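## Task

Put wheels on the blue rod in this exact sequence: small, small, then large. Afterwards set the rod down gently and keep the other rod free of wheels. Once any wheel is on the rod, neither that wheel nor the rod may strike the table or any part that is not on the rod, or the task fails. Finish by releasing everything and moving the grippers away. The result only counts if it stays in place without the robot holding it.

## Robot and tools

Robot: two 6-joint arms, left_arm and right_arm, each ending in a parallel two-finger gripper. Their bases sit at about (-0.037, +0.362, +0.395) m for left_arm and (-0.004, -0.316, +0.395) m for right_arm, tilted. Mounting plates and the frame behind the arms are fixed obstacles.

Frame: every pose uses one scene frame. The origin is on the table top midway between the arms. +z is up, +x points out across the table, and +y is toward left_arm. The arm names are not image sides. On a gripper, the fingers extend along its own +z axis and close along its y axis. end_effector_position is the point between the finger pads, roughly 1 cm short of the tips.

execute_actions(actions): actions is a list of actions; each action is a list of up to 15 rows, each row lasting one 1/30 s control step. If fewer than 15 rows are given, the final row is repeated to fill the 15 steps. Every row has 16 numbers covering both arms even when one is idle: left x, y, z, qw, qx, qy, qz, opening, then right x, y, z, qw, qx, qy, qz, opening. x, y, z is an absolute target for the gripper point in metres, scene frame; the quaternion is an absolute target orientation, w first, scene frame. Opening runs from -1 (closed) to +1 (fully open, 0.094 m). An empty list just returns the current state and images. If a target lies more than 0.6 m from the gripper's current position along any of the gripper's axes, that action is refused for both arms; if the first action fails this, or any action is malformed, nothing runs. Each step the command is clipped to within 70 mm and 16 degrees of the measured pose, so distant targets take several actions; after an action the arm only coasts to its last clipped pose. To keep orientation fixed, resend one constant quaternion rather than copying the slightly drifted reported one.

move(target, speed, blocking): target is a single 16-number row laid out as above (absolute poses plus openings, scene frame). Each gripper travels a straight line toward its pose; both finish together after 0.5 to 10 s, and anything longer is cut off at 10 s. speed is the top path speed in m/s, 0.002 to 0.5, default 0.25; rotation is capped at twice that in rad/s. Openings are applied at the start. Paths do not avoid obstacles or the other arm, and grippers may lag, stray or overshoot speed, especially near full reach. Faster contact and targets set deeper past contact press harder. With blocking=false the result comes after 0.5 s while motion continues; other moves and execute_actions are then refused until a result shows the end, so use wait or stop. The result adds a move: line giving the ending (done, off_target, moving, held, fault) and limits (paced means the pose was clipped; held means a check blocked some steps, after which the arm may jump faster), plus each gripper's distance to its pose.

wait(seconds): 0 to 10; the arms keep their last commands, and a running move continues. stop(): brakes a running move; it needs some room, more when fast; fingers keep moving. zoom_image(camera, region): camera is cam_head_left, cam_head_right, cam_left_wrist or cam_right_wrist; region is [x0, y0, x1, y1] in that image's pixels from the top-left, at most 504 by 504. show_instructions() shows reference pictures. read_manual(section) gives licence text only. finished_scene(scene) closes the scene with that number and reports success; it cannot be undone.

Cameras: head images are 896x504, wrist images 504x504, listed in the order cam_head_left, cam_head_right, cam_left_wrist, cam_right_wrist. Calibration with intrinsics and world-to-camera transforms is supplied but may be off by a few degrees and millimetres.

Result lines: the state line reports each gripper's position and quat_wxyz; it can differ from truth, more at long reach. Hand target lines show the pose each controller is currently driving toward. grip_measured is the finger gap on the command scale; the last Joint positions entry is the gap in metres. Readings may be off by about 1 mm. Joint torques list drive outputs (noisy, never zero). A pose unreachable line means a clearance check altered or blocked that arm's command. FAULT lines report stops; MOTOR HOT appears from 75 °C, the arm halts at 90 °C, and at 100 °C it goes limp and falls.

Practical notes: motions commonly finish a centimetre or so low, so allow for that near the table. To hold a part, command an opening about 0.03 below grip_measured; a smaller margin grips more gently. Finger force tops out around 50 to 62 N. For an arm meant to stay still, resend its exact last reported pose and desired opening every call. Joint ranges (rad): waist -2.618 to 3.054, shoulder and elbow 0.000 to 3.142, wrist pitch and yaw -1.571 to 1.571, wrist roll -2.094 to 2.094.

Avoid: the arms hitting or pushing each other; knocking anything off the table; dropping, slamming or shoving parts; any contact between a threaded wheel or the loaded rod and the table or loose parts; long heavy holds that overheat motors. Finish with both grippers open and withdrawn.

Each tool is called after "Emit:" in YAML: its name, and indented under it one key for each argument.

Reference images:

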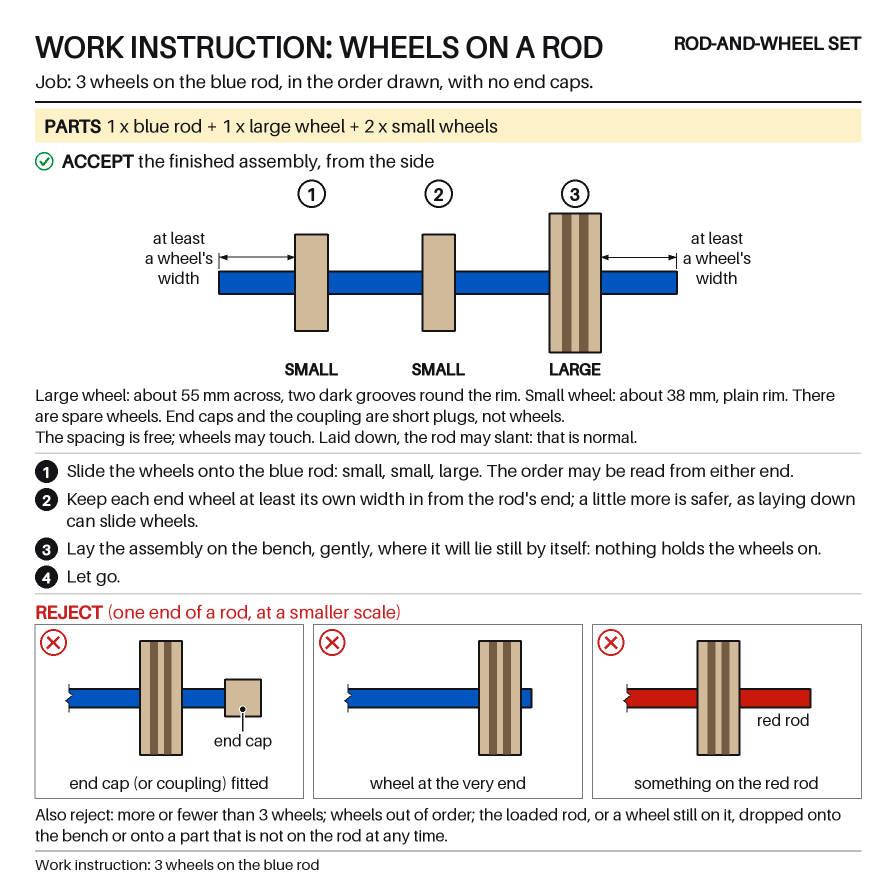

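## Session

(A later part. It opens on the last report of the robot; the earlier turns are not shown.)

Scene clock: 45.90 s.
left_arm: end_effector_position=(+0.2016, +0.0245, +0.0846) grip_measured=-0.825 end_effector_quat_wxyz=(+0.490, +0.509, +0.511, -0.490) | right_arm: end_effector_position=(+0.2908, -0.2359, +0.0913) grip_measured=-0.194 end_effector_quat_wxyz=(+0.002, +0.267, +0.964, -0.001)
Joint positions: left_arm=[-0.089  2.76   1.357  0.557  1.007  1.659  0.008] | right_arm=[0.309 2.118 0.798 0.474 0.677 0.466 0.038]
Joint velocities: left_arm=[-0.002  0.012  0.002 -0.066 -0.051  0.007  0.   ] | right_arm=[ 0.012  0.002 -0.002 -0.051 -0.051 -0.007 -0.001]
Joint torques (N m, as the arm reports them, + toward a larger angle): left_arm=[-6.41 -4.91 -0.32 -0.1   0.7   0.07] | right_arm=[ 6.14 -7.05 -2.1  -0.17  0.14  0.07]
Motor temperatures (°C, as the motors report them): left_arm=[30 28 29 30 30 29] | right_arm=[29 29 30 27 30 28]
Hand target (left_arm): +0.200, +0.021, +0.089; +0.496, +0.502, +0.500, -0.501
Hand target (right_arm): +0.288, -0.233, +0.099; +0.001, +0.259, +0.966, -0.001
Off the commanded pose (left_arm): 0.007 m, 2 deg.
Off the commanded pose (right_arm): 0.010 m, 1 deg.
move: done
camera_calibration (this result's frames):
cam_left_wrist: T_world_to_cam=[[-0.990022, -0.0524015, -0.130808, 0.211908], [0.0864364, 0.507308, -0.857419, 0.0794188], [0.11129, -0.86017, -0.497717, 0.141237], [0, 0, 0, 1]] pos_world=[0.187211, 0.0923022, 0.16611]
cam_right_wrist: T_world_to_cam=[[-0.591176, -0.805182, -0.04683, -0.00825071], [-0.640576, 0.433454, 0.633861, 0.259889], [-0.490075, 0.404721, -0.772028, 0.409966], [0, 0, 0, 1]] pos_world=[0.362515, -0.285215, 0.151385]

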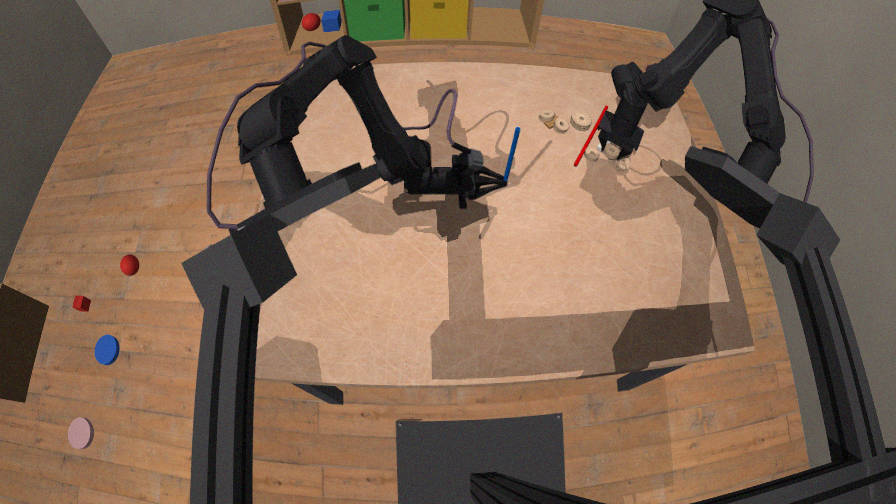

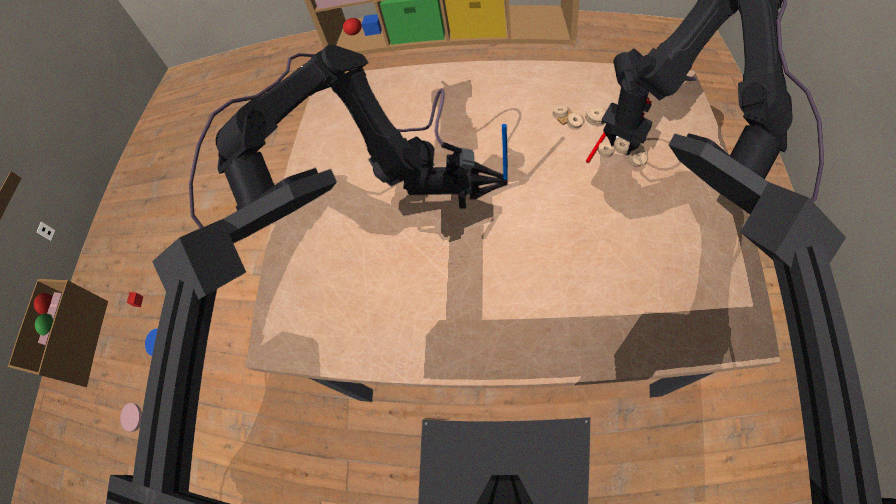

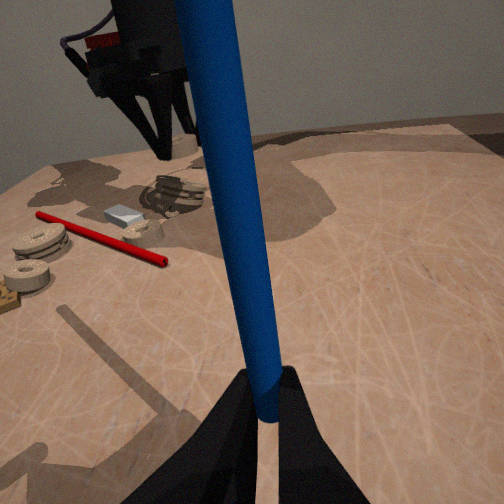

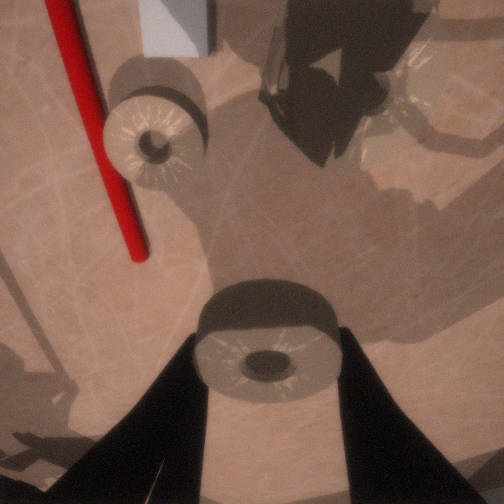

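Emit:
move:
  target: [0.2,0.02,0.09,0.5,0.5,0.5,-0.5,-0.87, 0.25,-0.12,0.31,0,0.707,0.707,0,-0.23]

Emit:
move:
  target: [0.2,0.02,0.09,0.5,0.5,0.5,-0.5,-0.87, 0.2,0.012,0.31,0,0.707,0.707,0,-0.23]
  speed: 0.15

Scene clock: 48.60 s.
left_arm: end_effector_position=(+0.2017, +0.0261, +0.0838) grip_measured=-0.825 end_effector_quat_wxyz=(+0.490, +0.508, +0.511, -0.490) | right_arm: end_effector_position=(+0.2510, -0.1264, +0.3003) grip_measured=-0.194 end_effector_quat_wxyz=(-0.017, +0.633, +0.767, +0.106)
Joint positions: left_arm=[-0.085  2.76   1.357  0.554  1.012  1.661  0.008] | right_arm=[ 1.055  1.838  0.732 -0.192  0.898  2.078  0.038]
Joint velocities: left_arm=[ 0.012  0.007  0.007  0.007 -0.037  0.022  0.   ] | right_arm=[-0.002  0.017  0.007  0.051 -0.066 -0.066  0.   ]
Joint torques (N m, as the arm reports them, + toward a larger angle): left_arm=[-6.79 -4.65 -0.58  0.07  0.73 -0.03] | right_arm=[ 6.5  -4.94  2.11  0.3  -0.08  0.07]
Motor temperatures (°C, as the motors report them): left_arm=[30 28 29 30 30 29] | right_arm=[29 29 30 27 30 28]
Hand target (left_arm): +0.200, +0.020, +0.090; +0.500, +0.500, +0.500, -0.500
Hand target (right_arm): +0.250, -0.124, +0.307; -0.020, +0.634, +0.764, +0.119
Off the commanded pose (left_arm): 0.009 m, 2 deg.
Off the commanded pose (right_arm): 0.012 m, 16 deg; orientation clipped at the last step of the last action.
joint sent to its limit (right arm) — the command would take joint 6 (wrist roll) past its upper limit, so that joint was sent only as far as its limit.
move: off_target (right_arm); limits=paced
camera_calibration (this result's frames):
cam_left_wrist: T_world_to_cam=[[-0.990207, -0.0541898, -0.12866, 0.211882], [0.0837755, 0.506566, -0.858121, 0.0785522], [0.111676, -0.860496, -0.497066, 0.142109], [0, 0, 0, 1]] pos_world=[0.187356, 0.0939744, 0.165306]
cam_right_wrist: T_world_to_cam=[[-0.982292, -0.0763133, -0.171112, 0.293778], [-0.180273, 0.633741, 0.752246, -0.0713571], [0.051034, 0.769772, -0.636276, 0.37706], [0, 0, 0, 1]] pos_world=[0.256469, -0.222609, 0.343861]

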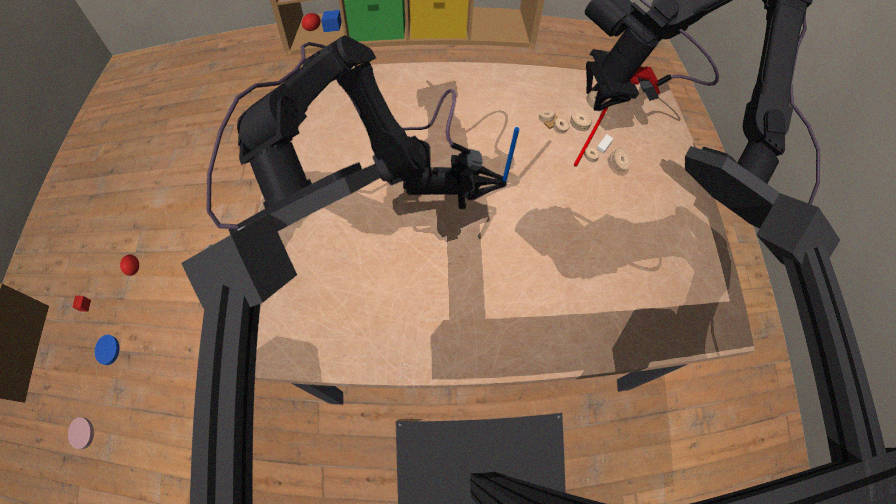

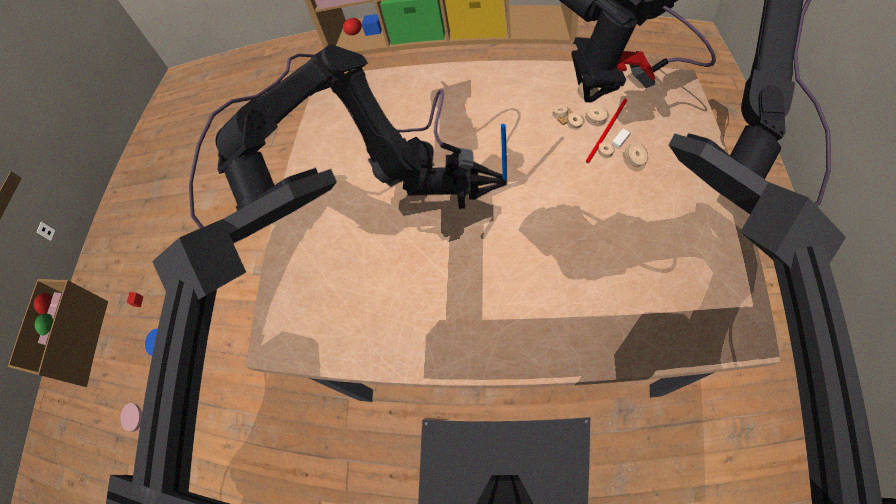

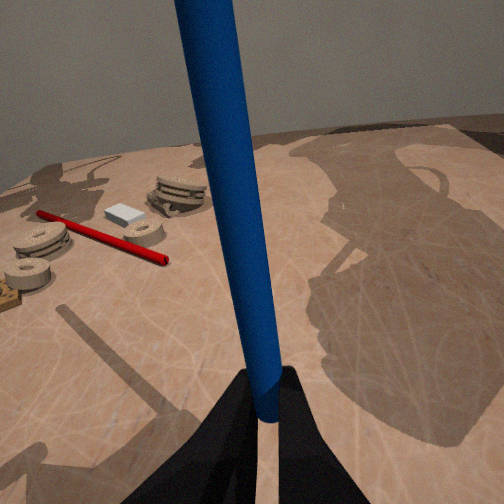

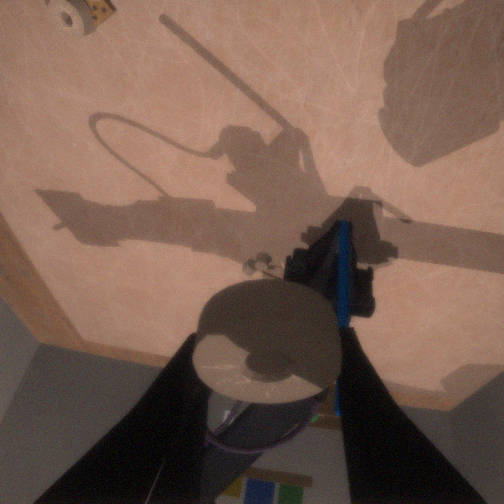

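Scene clock: 49.97 s.
left_arm: end_effector_position=(+0.2019, +0.0272, +0.0829) grip_measured=-0.825 end_effector_quat_wxyz=(+0.490, +0.508, +0.512, -0.490) | right_arm: end_effector_position=(+0.1980, -0.0004, +0.3013) grip_measured=-0.194 end_effector_quat_wxyz=(-0.036, +0.574, +0.800, +0.171)
Joint positions: left_arm=[-0.082  2.76   1.357  0.554  1.012  1.661  0.008] | right_arm=[1.235 2.299 0.94  0.033 0.869 2.079 0.038]
Joint velocities: left_arm=[-0.007  0.017 -0.002 -0.007 -0.037  0.051 -0.001] | right_arm=[ 0.017 -0.002 -0.002 -0.037 -0.037  0.051  0.   ]
Joint torques (N m, as the arm reports them, + toward a larger angle): left_arm=[-7.03 -4.63 -0.61  0.07  0.74 -0.03] | right_arm=[ 7.96 -4.39  5.46  0.57 -0.08  0.03]
Motor temperatures (°C, as the motors report them): left_arm=[30 28 29 30 30 29] | right_arm=[29 29 30 27 30 28]
Hand target (left_arm): +0.200, +0.020, +0.090; +0.500, +0.500, +0.500, -0.500
Hand target (right_arm): +0.200, +0.010, +0.310; -0.036, +0.576, +0.795, +0.186
Off the commanded pose (left_arm): 0.010 m, 2 deg.
Off the commanded pose (right_arm): 0.015 m, 27 deg; orientation clipped at the last step of the last action.
joint sent to its limit (right arm) — the command would take joint 6 (wrist roll) past its upper limit, so that joint was sent only as far as its limit.
move: off_target (right_arm); limits=paced
camera_calibration (this result's frames):
cam_left_wrist: T_world_to_cam=[[-0.990254, -0.0557668, -0.127621, 0.212032], [0.0818626, 0.508267, -0.8573, 0.0774365], [0.112674, -0.859392, -0.498748, 0.142473], [0, 0, 0, 1]] pos_world=[0.187574, 0.0949058, 0.164504]
cam_right_wrist: T_world_to_cam=[[-0.951011, -0.181287, -0.250427, 0.269125], [-0.308618, 0.508835, 0.803643, -0.151614], [-0.0182646, 0.841559, -0.539856, 0.268136], [0, 0, 0, 1]] pos_world=[0.214048, -0.0997167, 0.333995]

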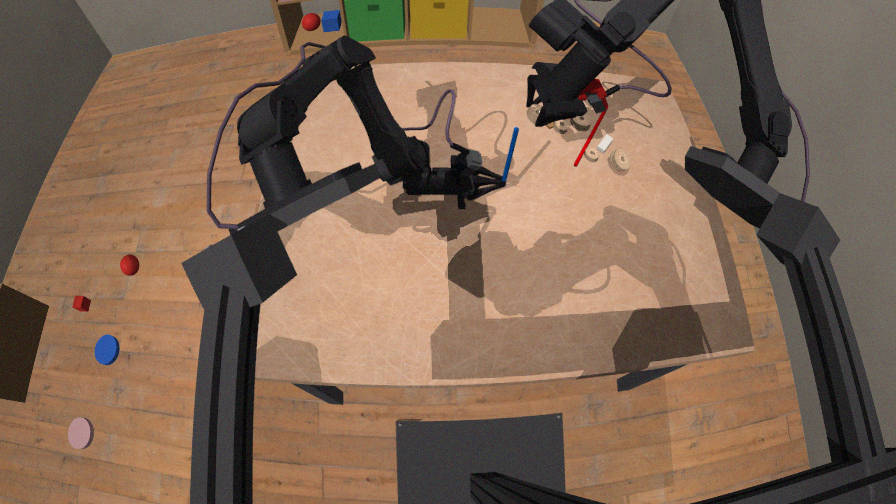

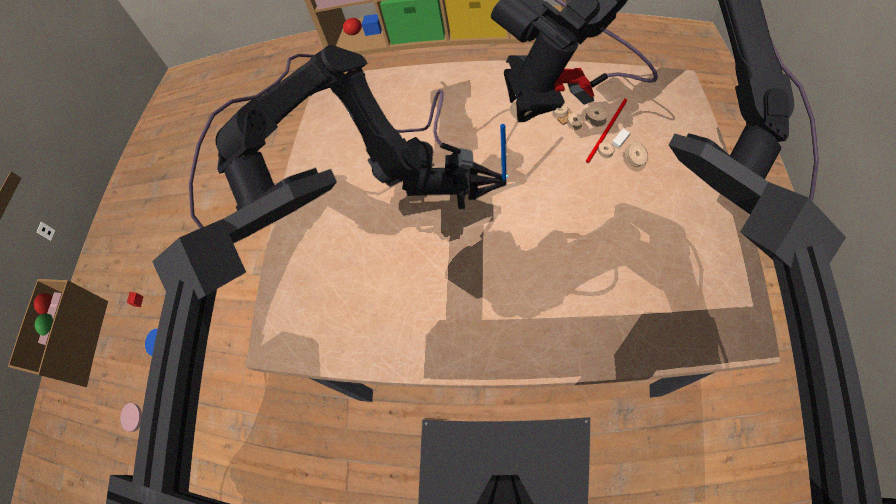

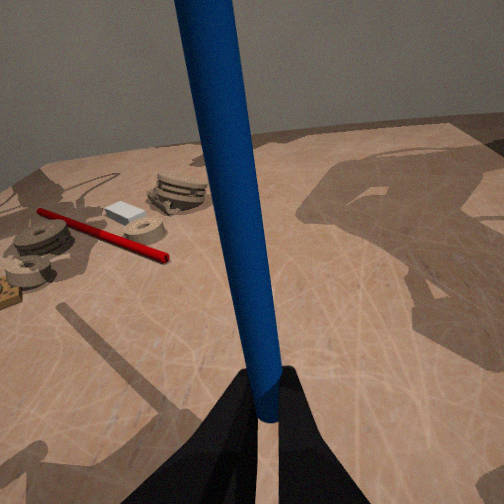

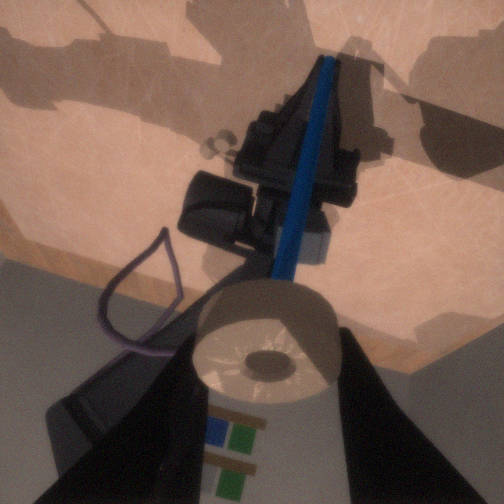

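Use θ=180° (camera on +x side).

Emit:
move:
  target: [0.2,0.02,0.09,0.5,0.5,0.5,-0.5,-0.87, 0.2,0.018,0.30,0,0,1,0,-0.23]
  speed: 0.25

Emit:
zoom_image:
  camera: "cam_head_left"
  region: [440, 60, 600, 200]

Emit:
zoom_image:
  camera: "cam_head_right"
  region: [430, 60, 590, 200]

Scene clock: 53.27 s.
left_arm: end_effector_position=(+0.2022, +0.0286, +0.0816) grip_measured=-0.825 end_effector_quat_wxyz=(+0.489, +0.507, +0.514, -0.489) | right_arm: end_effector_position=(+0.2009, +0.0142, +0.2926) grip_measured=-0.194 end_effector_quat_wxyz=(-0.014, +0.014, +1.000, +0.000)
Joint positions: left_arm=[-0.078  2.76   1.357  0.554  1.012  1.661  0.008] | right_arm=[ 1.223  2.599  1.552 -0.833  0.883  1.29   0.038]
Joint velocities: left_arm=[-0.002 -0.007 -0.017 -0.007 -0.051  0.037 -0.001] | right_arm=[-0.012 -0.002  0.007 -0.095 -0.051 -0.066 -0.   ]
Joint torques (N m, as the arm reports them, + toward a larger angle): left_arm=[-7.33 -4.66 -0.64  0.05  0.71 -0.03] | right_arm=[ 9.85 -5.74  5.74 -0.31  0.12  0.  ]
Motor temperatures (°C, as the motors report them): left_arm=[30 28 29 30 30 29] | right_arm=[29 29 30 27 30 28]
Hand target (left_arm): +0.200, +0.020, +0.090; +0.500, +0.500, +0.500, -0.500
Hand target (right_arm): +0.200, +0.019, +0.300; -0.001, -0.001, +1.000, +0.002
Off the commanded pose (left_arm): 0.012 m, 3 deg.
Off the commanded pose (right_arm): 0.008 m, 2 deg.
move: off_target (left_arm)
camera_calibration (this result's frames):
cam_left_wrist: T_world_to_cam=[[-0.99031, -0.0576359, -0.126349, 0.212205], [0.0794883, 0.510789, -0.856024, 0.0759326], [0.113875, -0.857772, -0.501258, 0.142921], [0, 0, 0, 1]] pos_world=[0.187838, 0.0960383, 0.163452]
cam_right_wrist: T_world_to_cam=[[-0.123651, -0.99133, -0.0444369, 0.0573518], [-0.749831, 0.0640098, 0.658525, -0.0137077], [-0.649972, 0.114748, -0.751246, 0.450229], [0, 0, 0, 1]] pos_world=[0.289449, 0.00606915, 0.349808]

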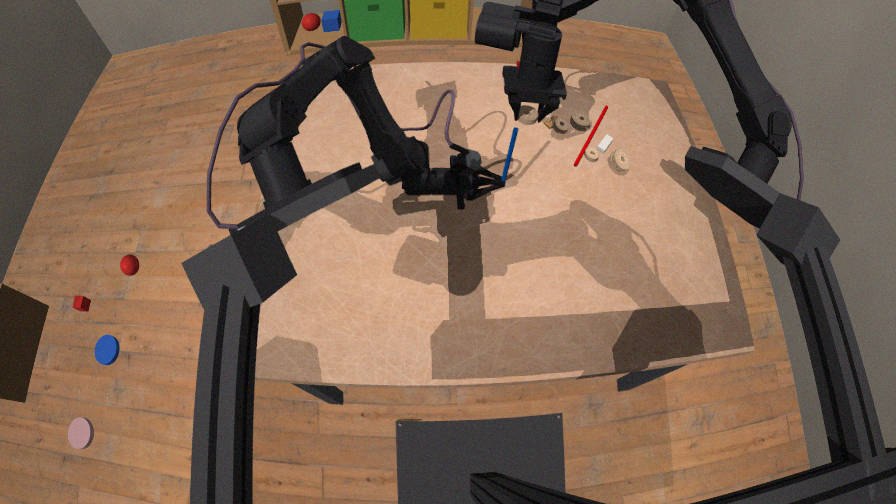

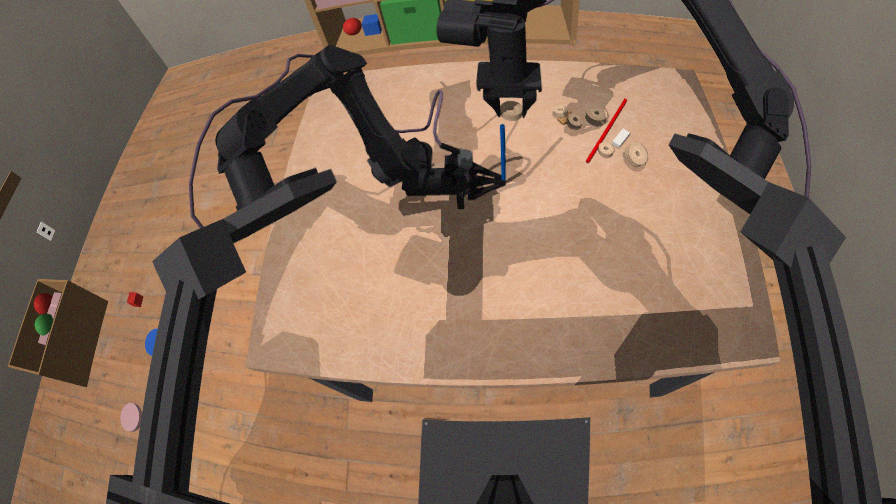

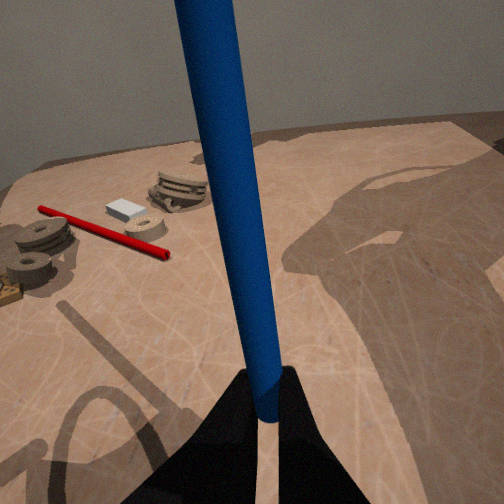

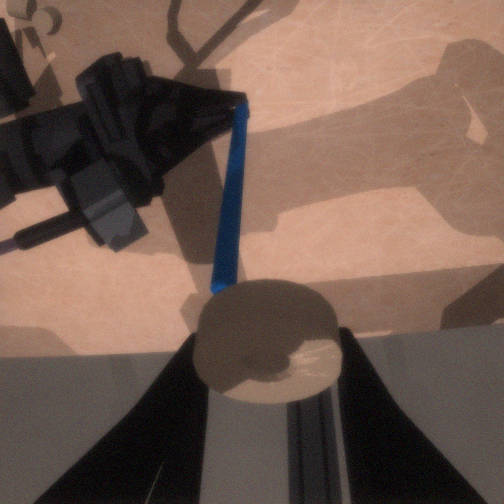

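Region (440, 60, 600, 200) of cam_head_left's 896x504 image, scaled by 3.150, with more detail than that image has; it fills the top 441 rows of this view, and the rest is white.

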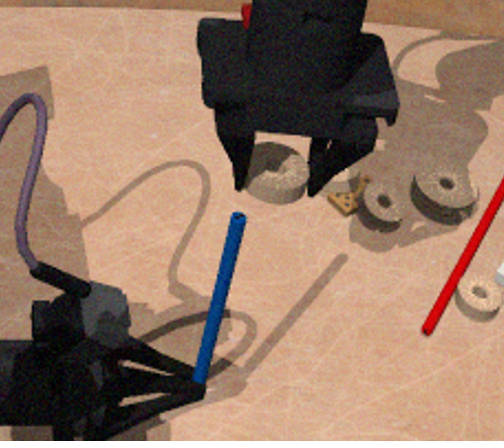

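Region (430, 60, 590, 200) of cam_head_right's 896x504 image, scaled by 3.150, with more detail than that image has; it fills the top 441 rows of this view, and the rest is white.

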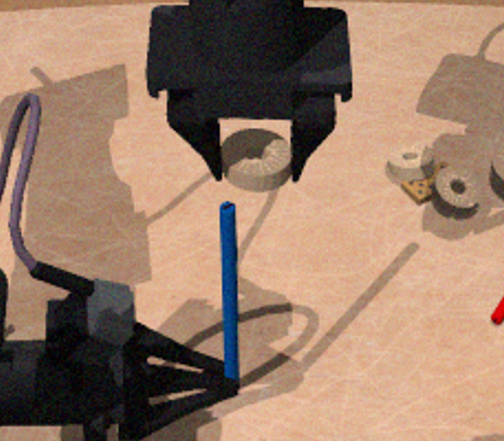

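Emit:
move:
  target: [0.2,0.02,0.09,0.5,0.5,0.5,-0.5,-0.87, 0.198,0.035,0.29,0,0,1,0,-0.23]
  speed: 0.05

Emit:
zoom_image:
  camera: "cam_head_left"
  region: [470, 80, 570, 160]

Emit:
zoom_image:
  camera: "cam_head_right"
  region: [455, 80, 555, 160]

Scene clock: 54.27 s.
left_arm: end_effector_position=(+0.2022, +0.0286, +0.0816) grip_measured=-0.825 end_effector_quat_wxyz=(+0.489, +0.508, +0.514, -0.489) | right_arm: end_effector_position=(+0.1968, +0.0297, +0.2823) grip_measured=-0.194 end_effector_quat_wxyz=(-0.013, +0.011, +1.000, -0.003)
Joint positions: left_arm=[-0.078  2.76   1.357  0.554  1.012  1.661  0.008] | right_arm=[ 1.217  2.676  1.629 -0.836  0.888  1.282  0.038]
Joint velocities: left_arm=[ 0.002  0.017  0.017 -0.007 -0.007 -0.066  0.   ] | right_arm=[ 0.007 -0.017  0.017  0.007  0.037 -0.007 -0.002]
Joint torques (N m, as the arm reports them, + toward a larger angle): left_arm=[-7.31 -4.62 -0.66  0.06  0.69 -0.01] | right_arm=[10.02 -6.34  5.58 -0.34  0.12 -0.09]
Motor temperatures (°C, as the motors report them): left_arm=[30 28 29 30 30 29] | right_arm=[30 29 30 27 30 28]
Hand target (left_arm): +0.200, +0.020, +0.090; +0.500, +0.500, +0.500, -0.500
Hand target (right_arm): +0.198, +0.035, +0.290; +0.000, +0.000, +1.000, +0.000
Off the commanded pose (left_arm): 0.012 m, 3 deg.
Off the commanded pose (right_arm): 0.009 m, 2 deg.
move: off_target (left_arm)
camera_calibration (this result's frames):
cam_left_wrist: T_world_to_cam=[[-0.990313, -0.0575514, -0.126367, 0.21219], [0.0795036, 0.511111, -0.85583, 0.0758457], [0.113842, -0.857586, -0.501584, 0.142918], [0, 0, 0, 1]] pos_world=[0.187834, 0.0960107, 0.16341]
cam_right_wrist: T_world_to_cam=[[-0.117418, -0.992332, -0.0386014, 0.0689946], [-0.751379, 0.0633565, 0.656823, -0.0101949], [-0.649341, 0.106127, -0.753056, 0.438695], [0, 0, 0, 1]] pos_world=[0.285304, 0.0225542, 0.339722]

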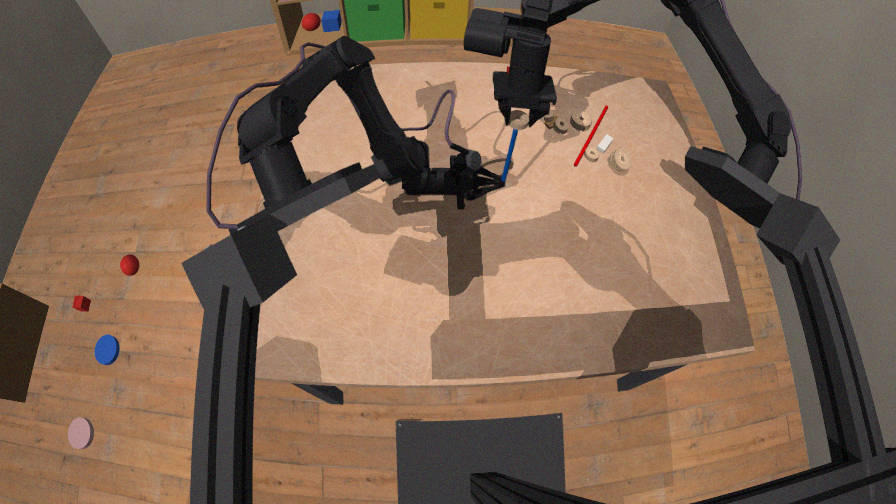

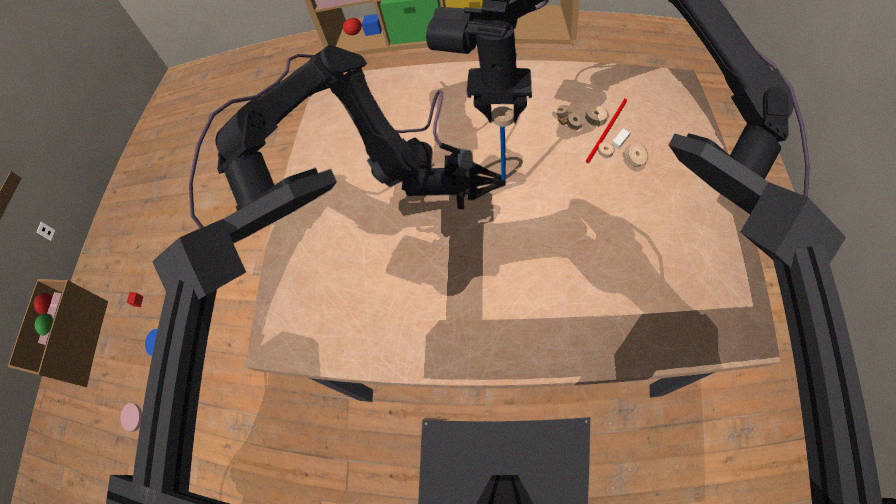

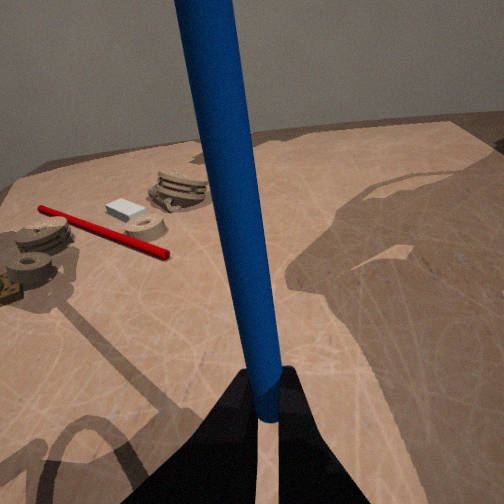

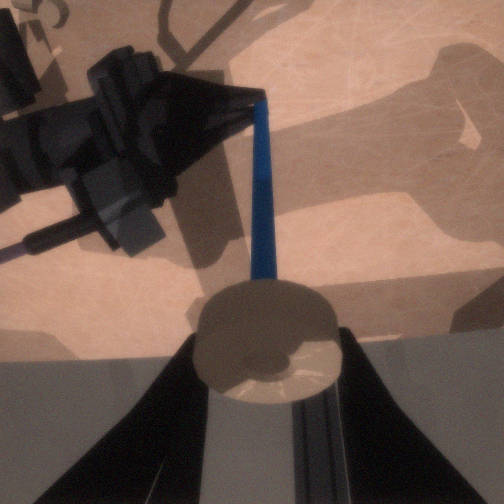

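Region (470, 80, 570, 160) of cam_head_left's 896x504 image, scaled by 5.040, with more detail than that image has; it fills the top 403 rows of this view, and the rest is white.

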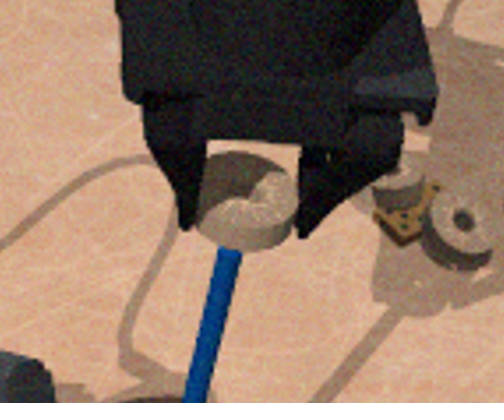

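Region (455, 80, 555, 160) of cam_head_right's 896x504 image, scaled by 5.040, with more detail than that image has; it fills the top 403 rows of this view, and the rest is white.

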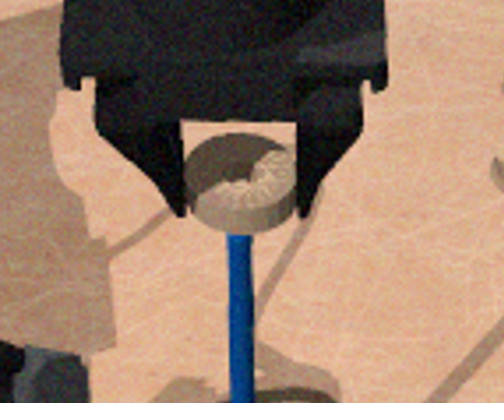

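Emit:
move:
  target: [0.2,0.02,0.09,0.5,0.5,0.5,-0.5,-0.87, 0.198,0.035,0.262,0,0,1,0,-0.23]
  speed: 0.02

Emit:
zoom_image:
  camera: "cam_head_right"
  region: [455, 80, 555, 160]

Scene clock: 55.83 s.
left_arm: end_effector_position=(+0.2021, +0.0287, +0.0799) grip_measured=-0.825 end_effector_quat_wxyz=(+0.486, +0.510, +0.516, -0.487) | right_arm: end_effector_position=(+0.2042, +0.0351, +0.2667) grip_measured=-0.194 end_effector_quat_wxyz=(-0.009, +0.008, +1.000, +0.003)
Joint positions: left_arm=[-0.078  2.76   1.357  0.554  1.002  1.661  0.008] | right_arm=[ 1.18   2.69   1.629 -0.757  0.902  1.204  0.038]
Joint velocities: left_arm=[ 0.012  0.002 -0.007 -0.022  0.051  0.007  0.001] | right_arm=[ 0.002 -0.007 -0.002  0.066 -0.007 -0.022 -0.001]
Joint torques (N m, as the arm reports them, + toward a larger angle): left_arm=[-7.45 -4.89 -0.63  0.05  0.79 -0.01] | right_arm=[ 8.97 -5.81  2.39  0.17  0.17 -0.01]
Motor temperatures (°C, as the motors report them): left_arm=[30 28 29 29 30 29] | right_arm=[30 29 30 27 30 28]
Hand target (left_arm): +0.200, +0.020, +0.090; +0.500, +0.500, +0.500, -0.500
Hand target (right_arm): +0.198, +0.035, +0.262; -0.000, -0.000, +1.000, -0.001
Off the commanded pose (left_arm): 0.013 m, 3 deg.
Off the commanded pose (right_arm): 0.008 m, 1 deg.
move: off_target (left_arm)
camera_calibration (this result's frames):
cam_left_wrist: T_world_to_cam=[[-0.990323, -0.0557051, -0.127115, 0.211903], [0.0800605, 0.518851, -0.851107, 0.0737072], [0.113365, -0.853048, -0.50937, 0.142768], [0, 0, 0, 1]] pos_world=[0.187767, 0.0953487, 0.16239]
cam_right_wrist: T_world_to_cam=[[-0.111379, -0.992494, -0.0504989, 0.0765376], [-0.757083, 0.0518244, 0.65126, 0.00835097], [-0.643754, 0.110769, -0.757173, 0.43102], [0, 0, 0, 1]] pos_world=[0.292318, 0.0277869, 0.324783]

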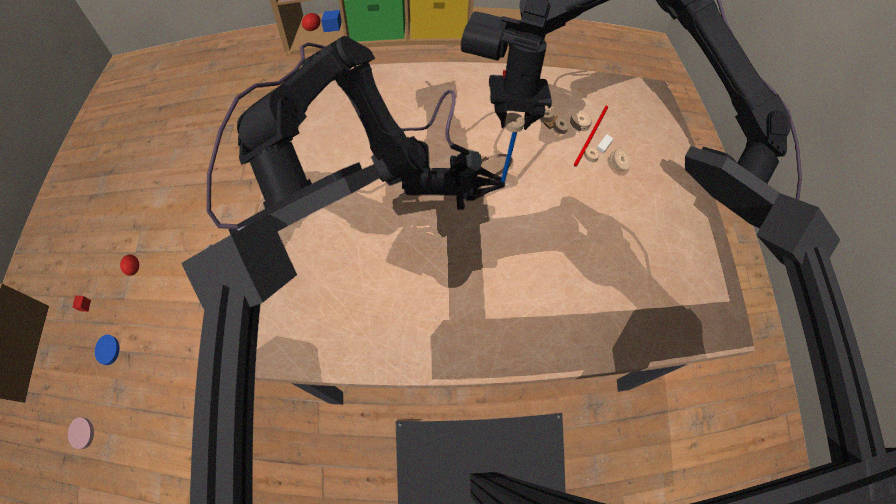

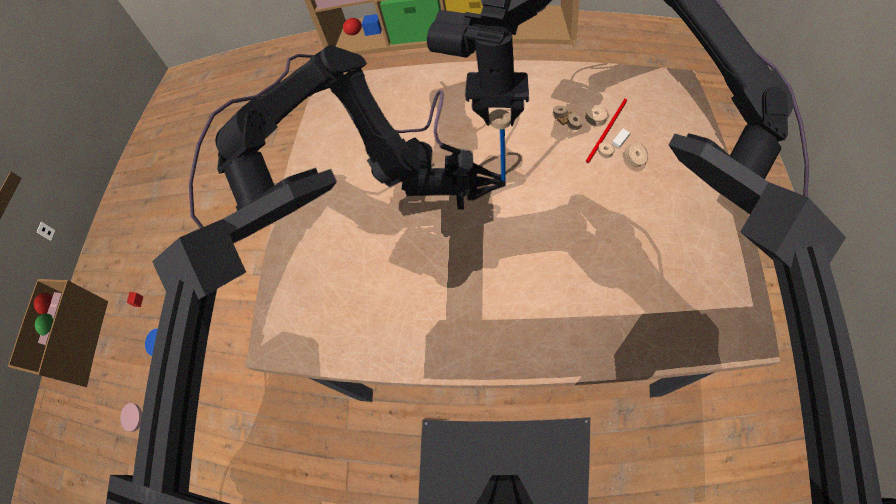

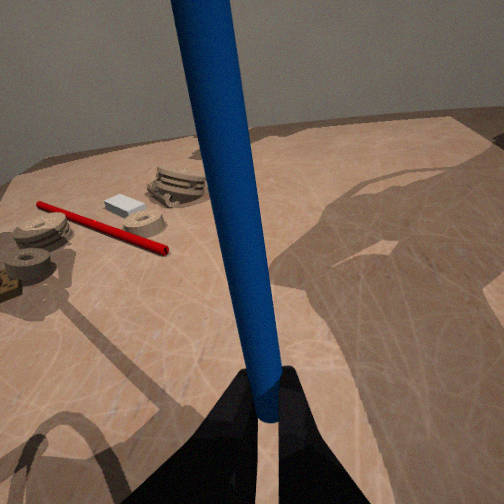

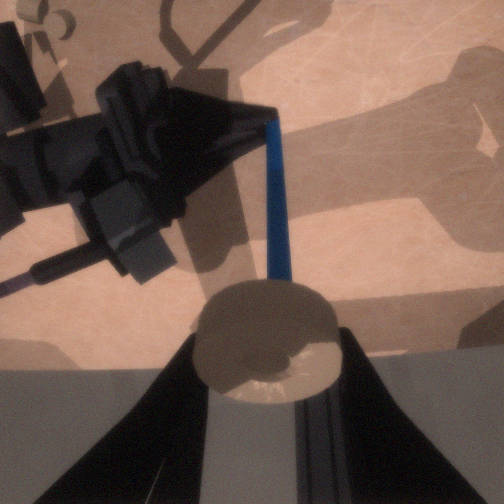

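Region (455, 80, 555, 160) of cam_head_right's 896x504 image, scaled by 5.040, with more detail than that image has; it fills the top 403 rows of this view, and the rest is white.

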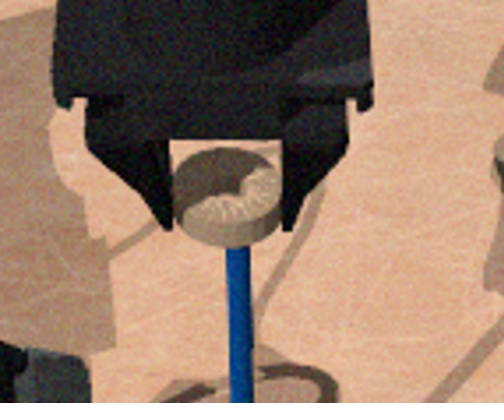

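Emit:
move:
  target: [0.2,0.02,0.09,0.5,0.5,0.5,-0.5,-0.87, 0.188,0.032,0.278,0,0,1,0,-0.23]
  speed: 0.03

Emit:
zoom_image:
  camera: "cam_head_right"
  region: [455, 80, 555, 160]

Scene clock: 57.17 s.
left_arm: end_effector_position=(+0.2024, +0.0293, +0.0808) grip_measured=-0.825 end_effector_quat_wxyz=(+0.489, +0.508, +0.515, -0.488) | right_arm: end_effector_position=(+0.1956, +0.0329, +0.2695) grip_measured=-0.194 end_effector_quat_wxyz=(-0.007, +0.017, +1.000, +0.001)
Joint positions: left_arm=[-0.076  2.76   1.357  0.554  1.011  1.661  0.008] | right_arm=[ 1.198  2.69   1.607 -0.76   0.902  1.251  0.038]
Joint velocities: left_arm=[-0.022  0.002 -0.002  0.007 -0.022 -0.037 -0.001] | right_arm=[-0.007  0.007 -0.002 -0.051  0.007  0.022 -0.001]
Joint torques (N m, as the arm reports them, + toward a larger angle): left_arm=[-7.4  -4.69 -0.67  0.05  0.73 -0.03] | right_arm=[10.17 -6.89  2.45 -0.29  0.09  0.08]
Motor temperatures (°C, as the motors report them): left_arm=[30 28 29 29 30 29] | right_arm=[30 29 30 27 30 28]
Hand target (left_arm): +0.200, +0.020, +0.090; +0.500, +0.500, +0.500, -0.500
Hand target (right_arm): +0.189, +0.032, +0.277; +0.000, +0.000, +1.000, +0.000
Off the commanded pose (left_arm): 0.013 m, 3 deg.
Off the commanded pose (right_arm): 0.011 m, 2 deg.
move: off_target (left_arm, right_arm)
camera_calibration (this result's frames):
cam_left_wrist: T_world_to_cam=[[-0.990291, -0.0585003, -0.126098, 0.21233], [0.0785331, 0.513045, -0.854761, 0.0748666], [0.114698, -0.856366, -0.50347, 0.143056], [0, 0, 0, 1]] pos_world=[0.18798, 0.0965195, 0.162792]
cam_right_wrist: T_world_to_cam=[[-0.128436, -0.990609, -0.0468857, 0.0757971], [-0.758194, 0.067608, 0.648514, 0.000475343], [-0.639254, 0.118841, -0.759757, 0.427404], [0, 0, 0, 1]] pos_world=[0.283315, 0.0242601, 0.327968]

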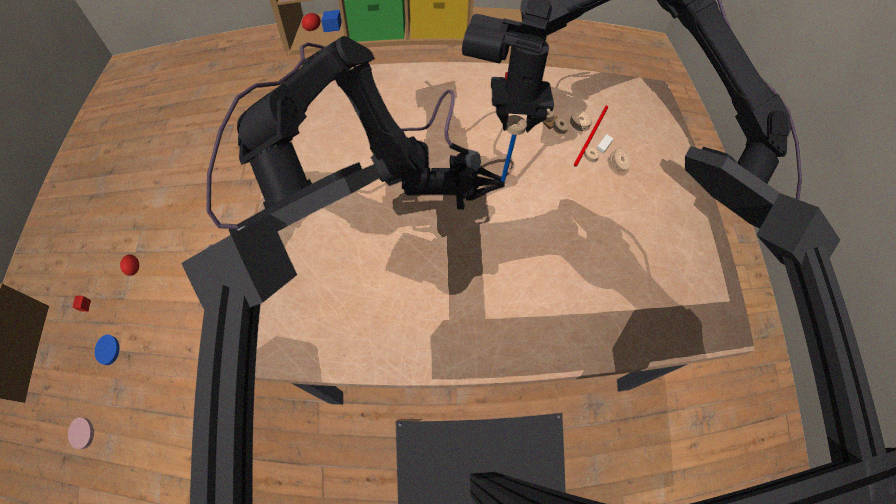

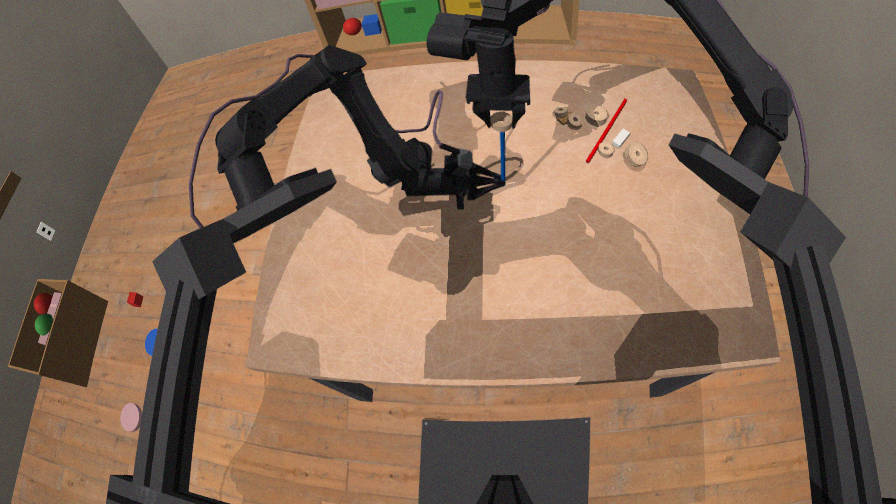

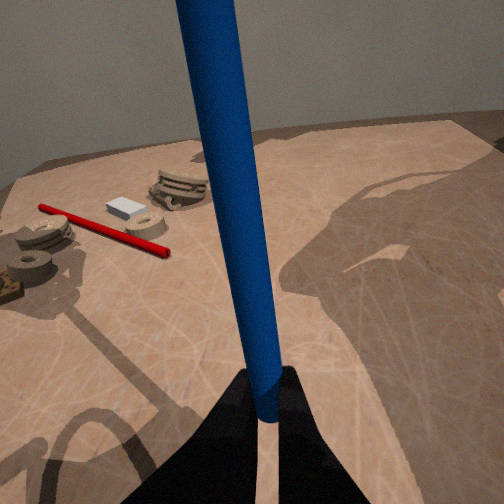

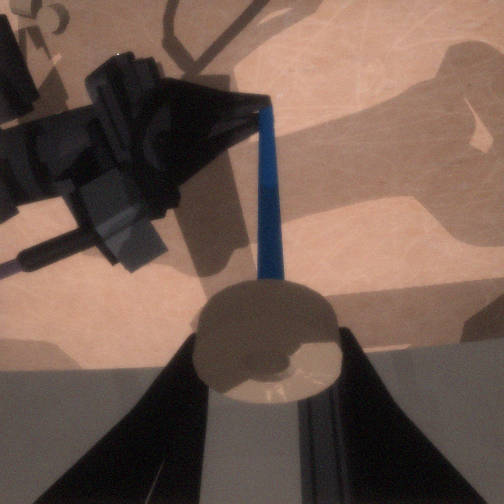

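Region (455, 80, 555, 160) of cam_head_right's 896x504 image, scaled by 5.040, with more detail than that image has; it fills the top 403 rows of this view, and the rest is white.

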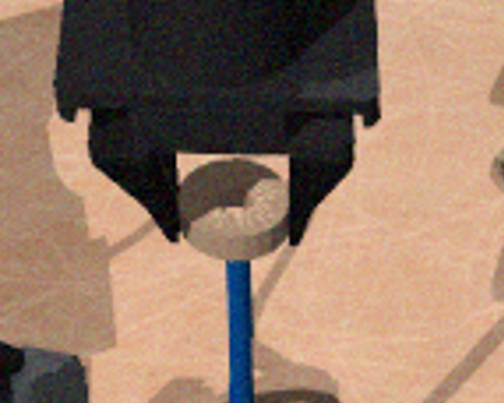

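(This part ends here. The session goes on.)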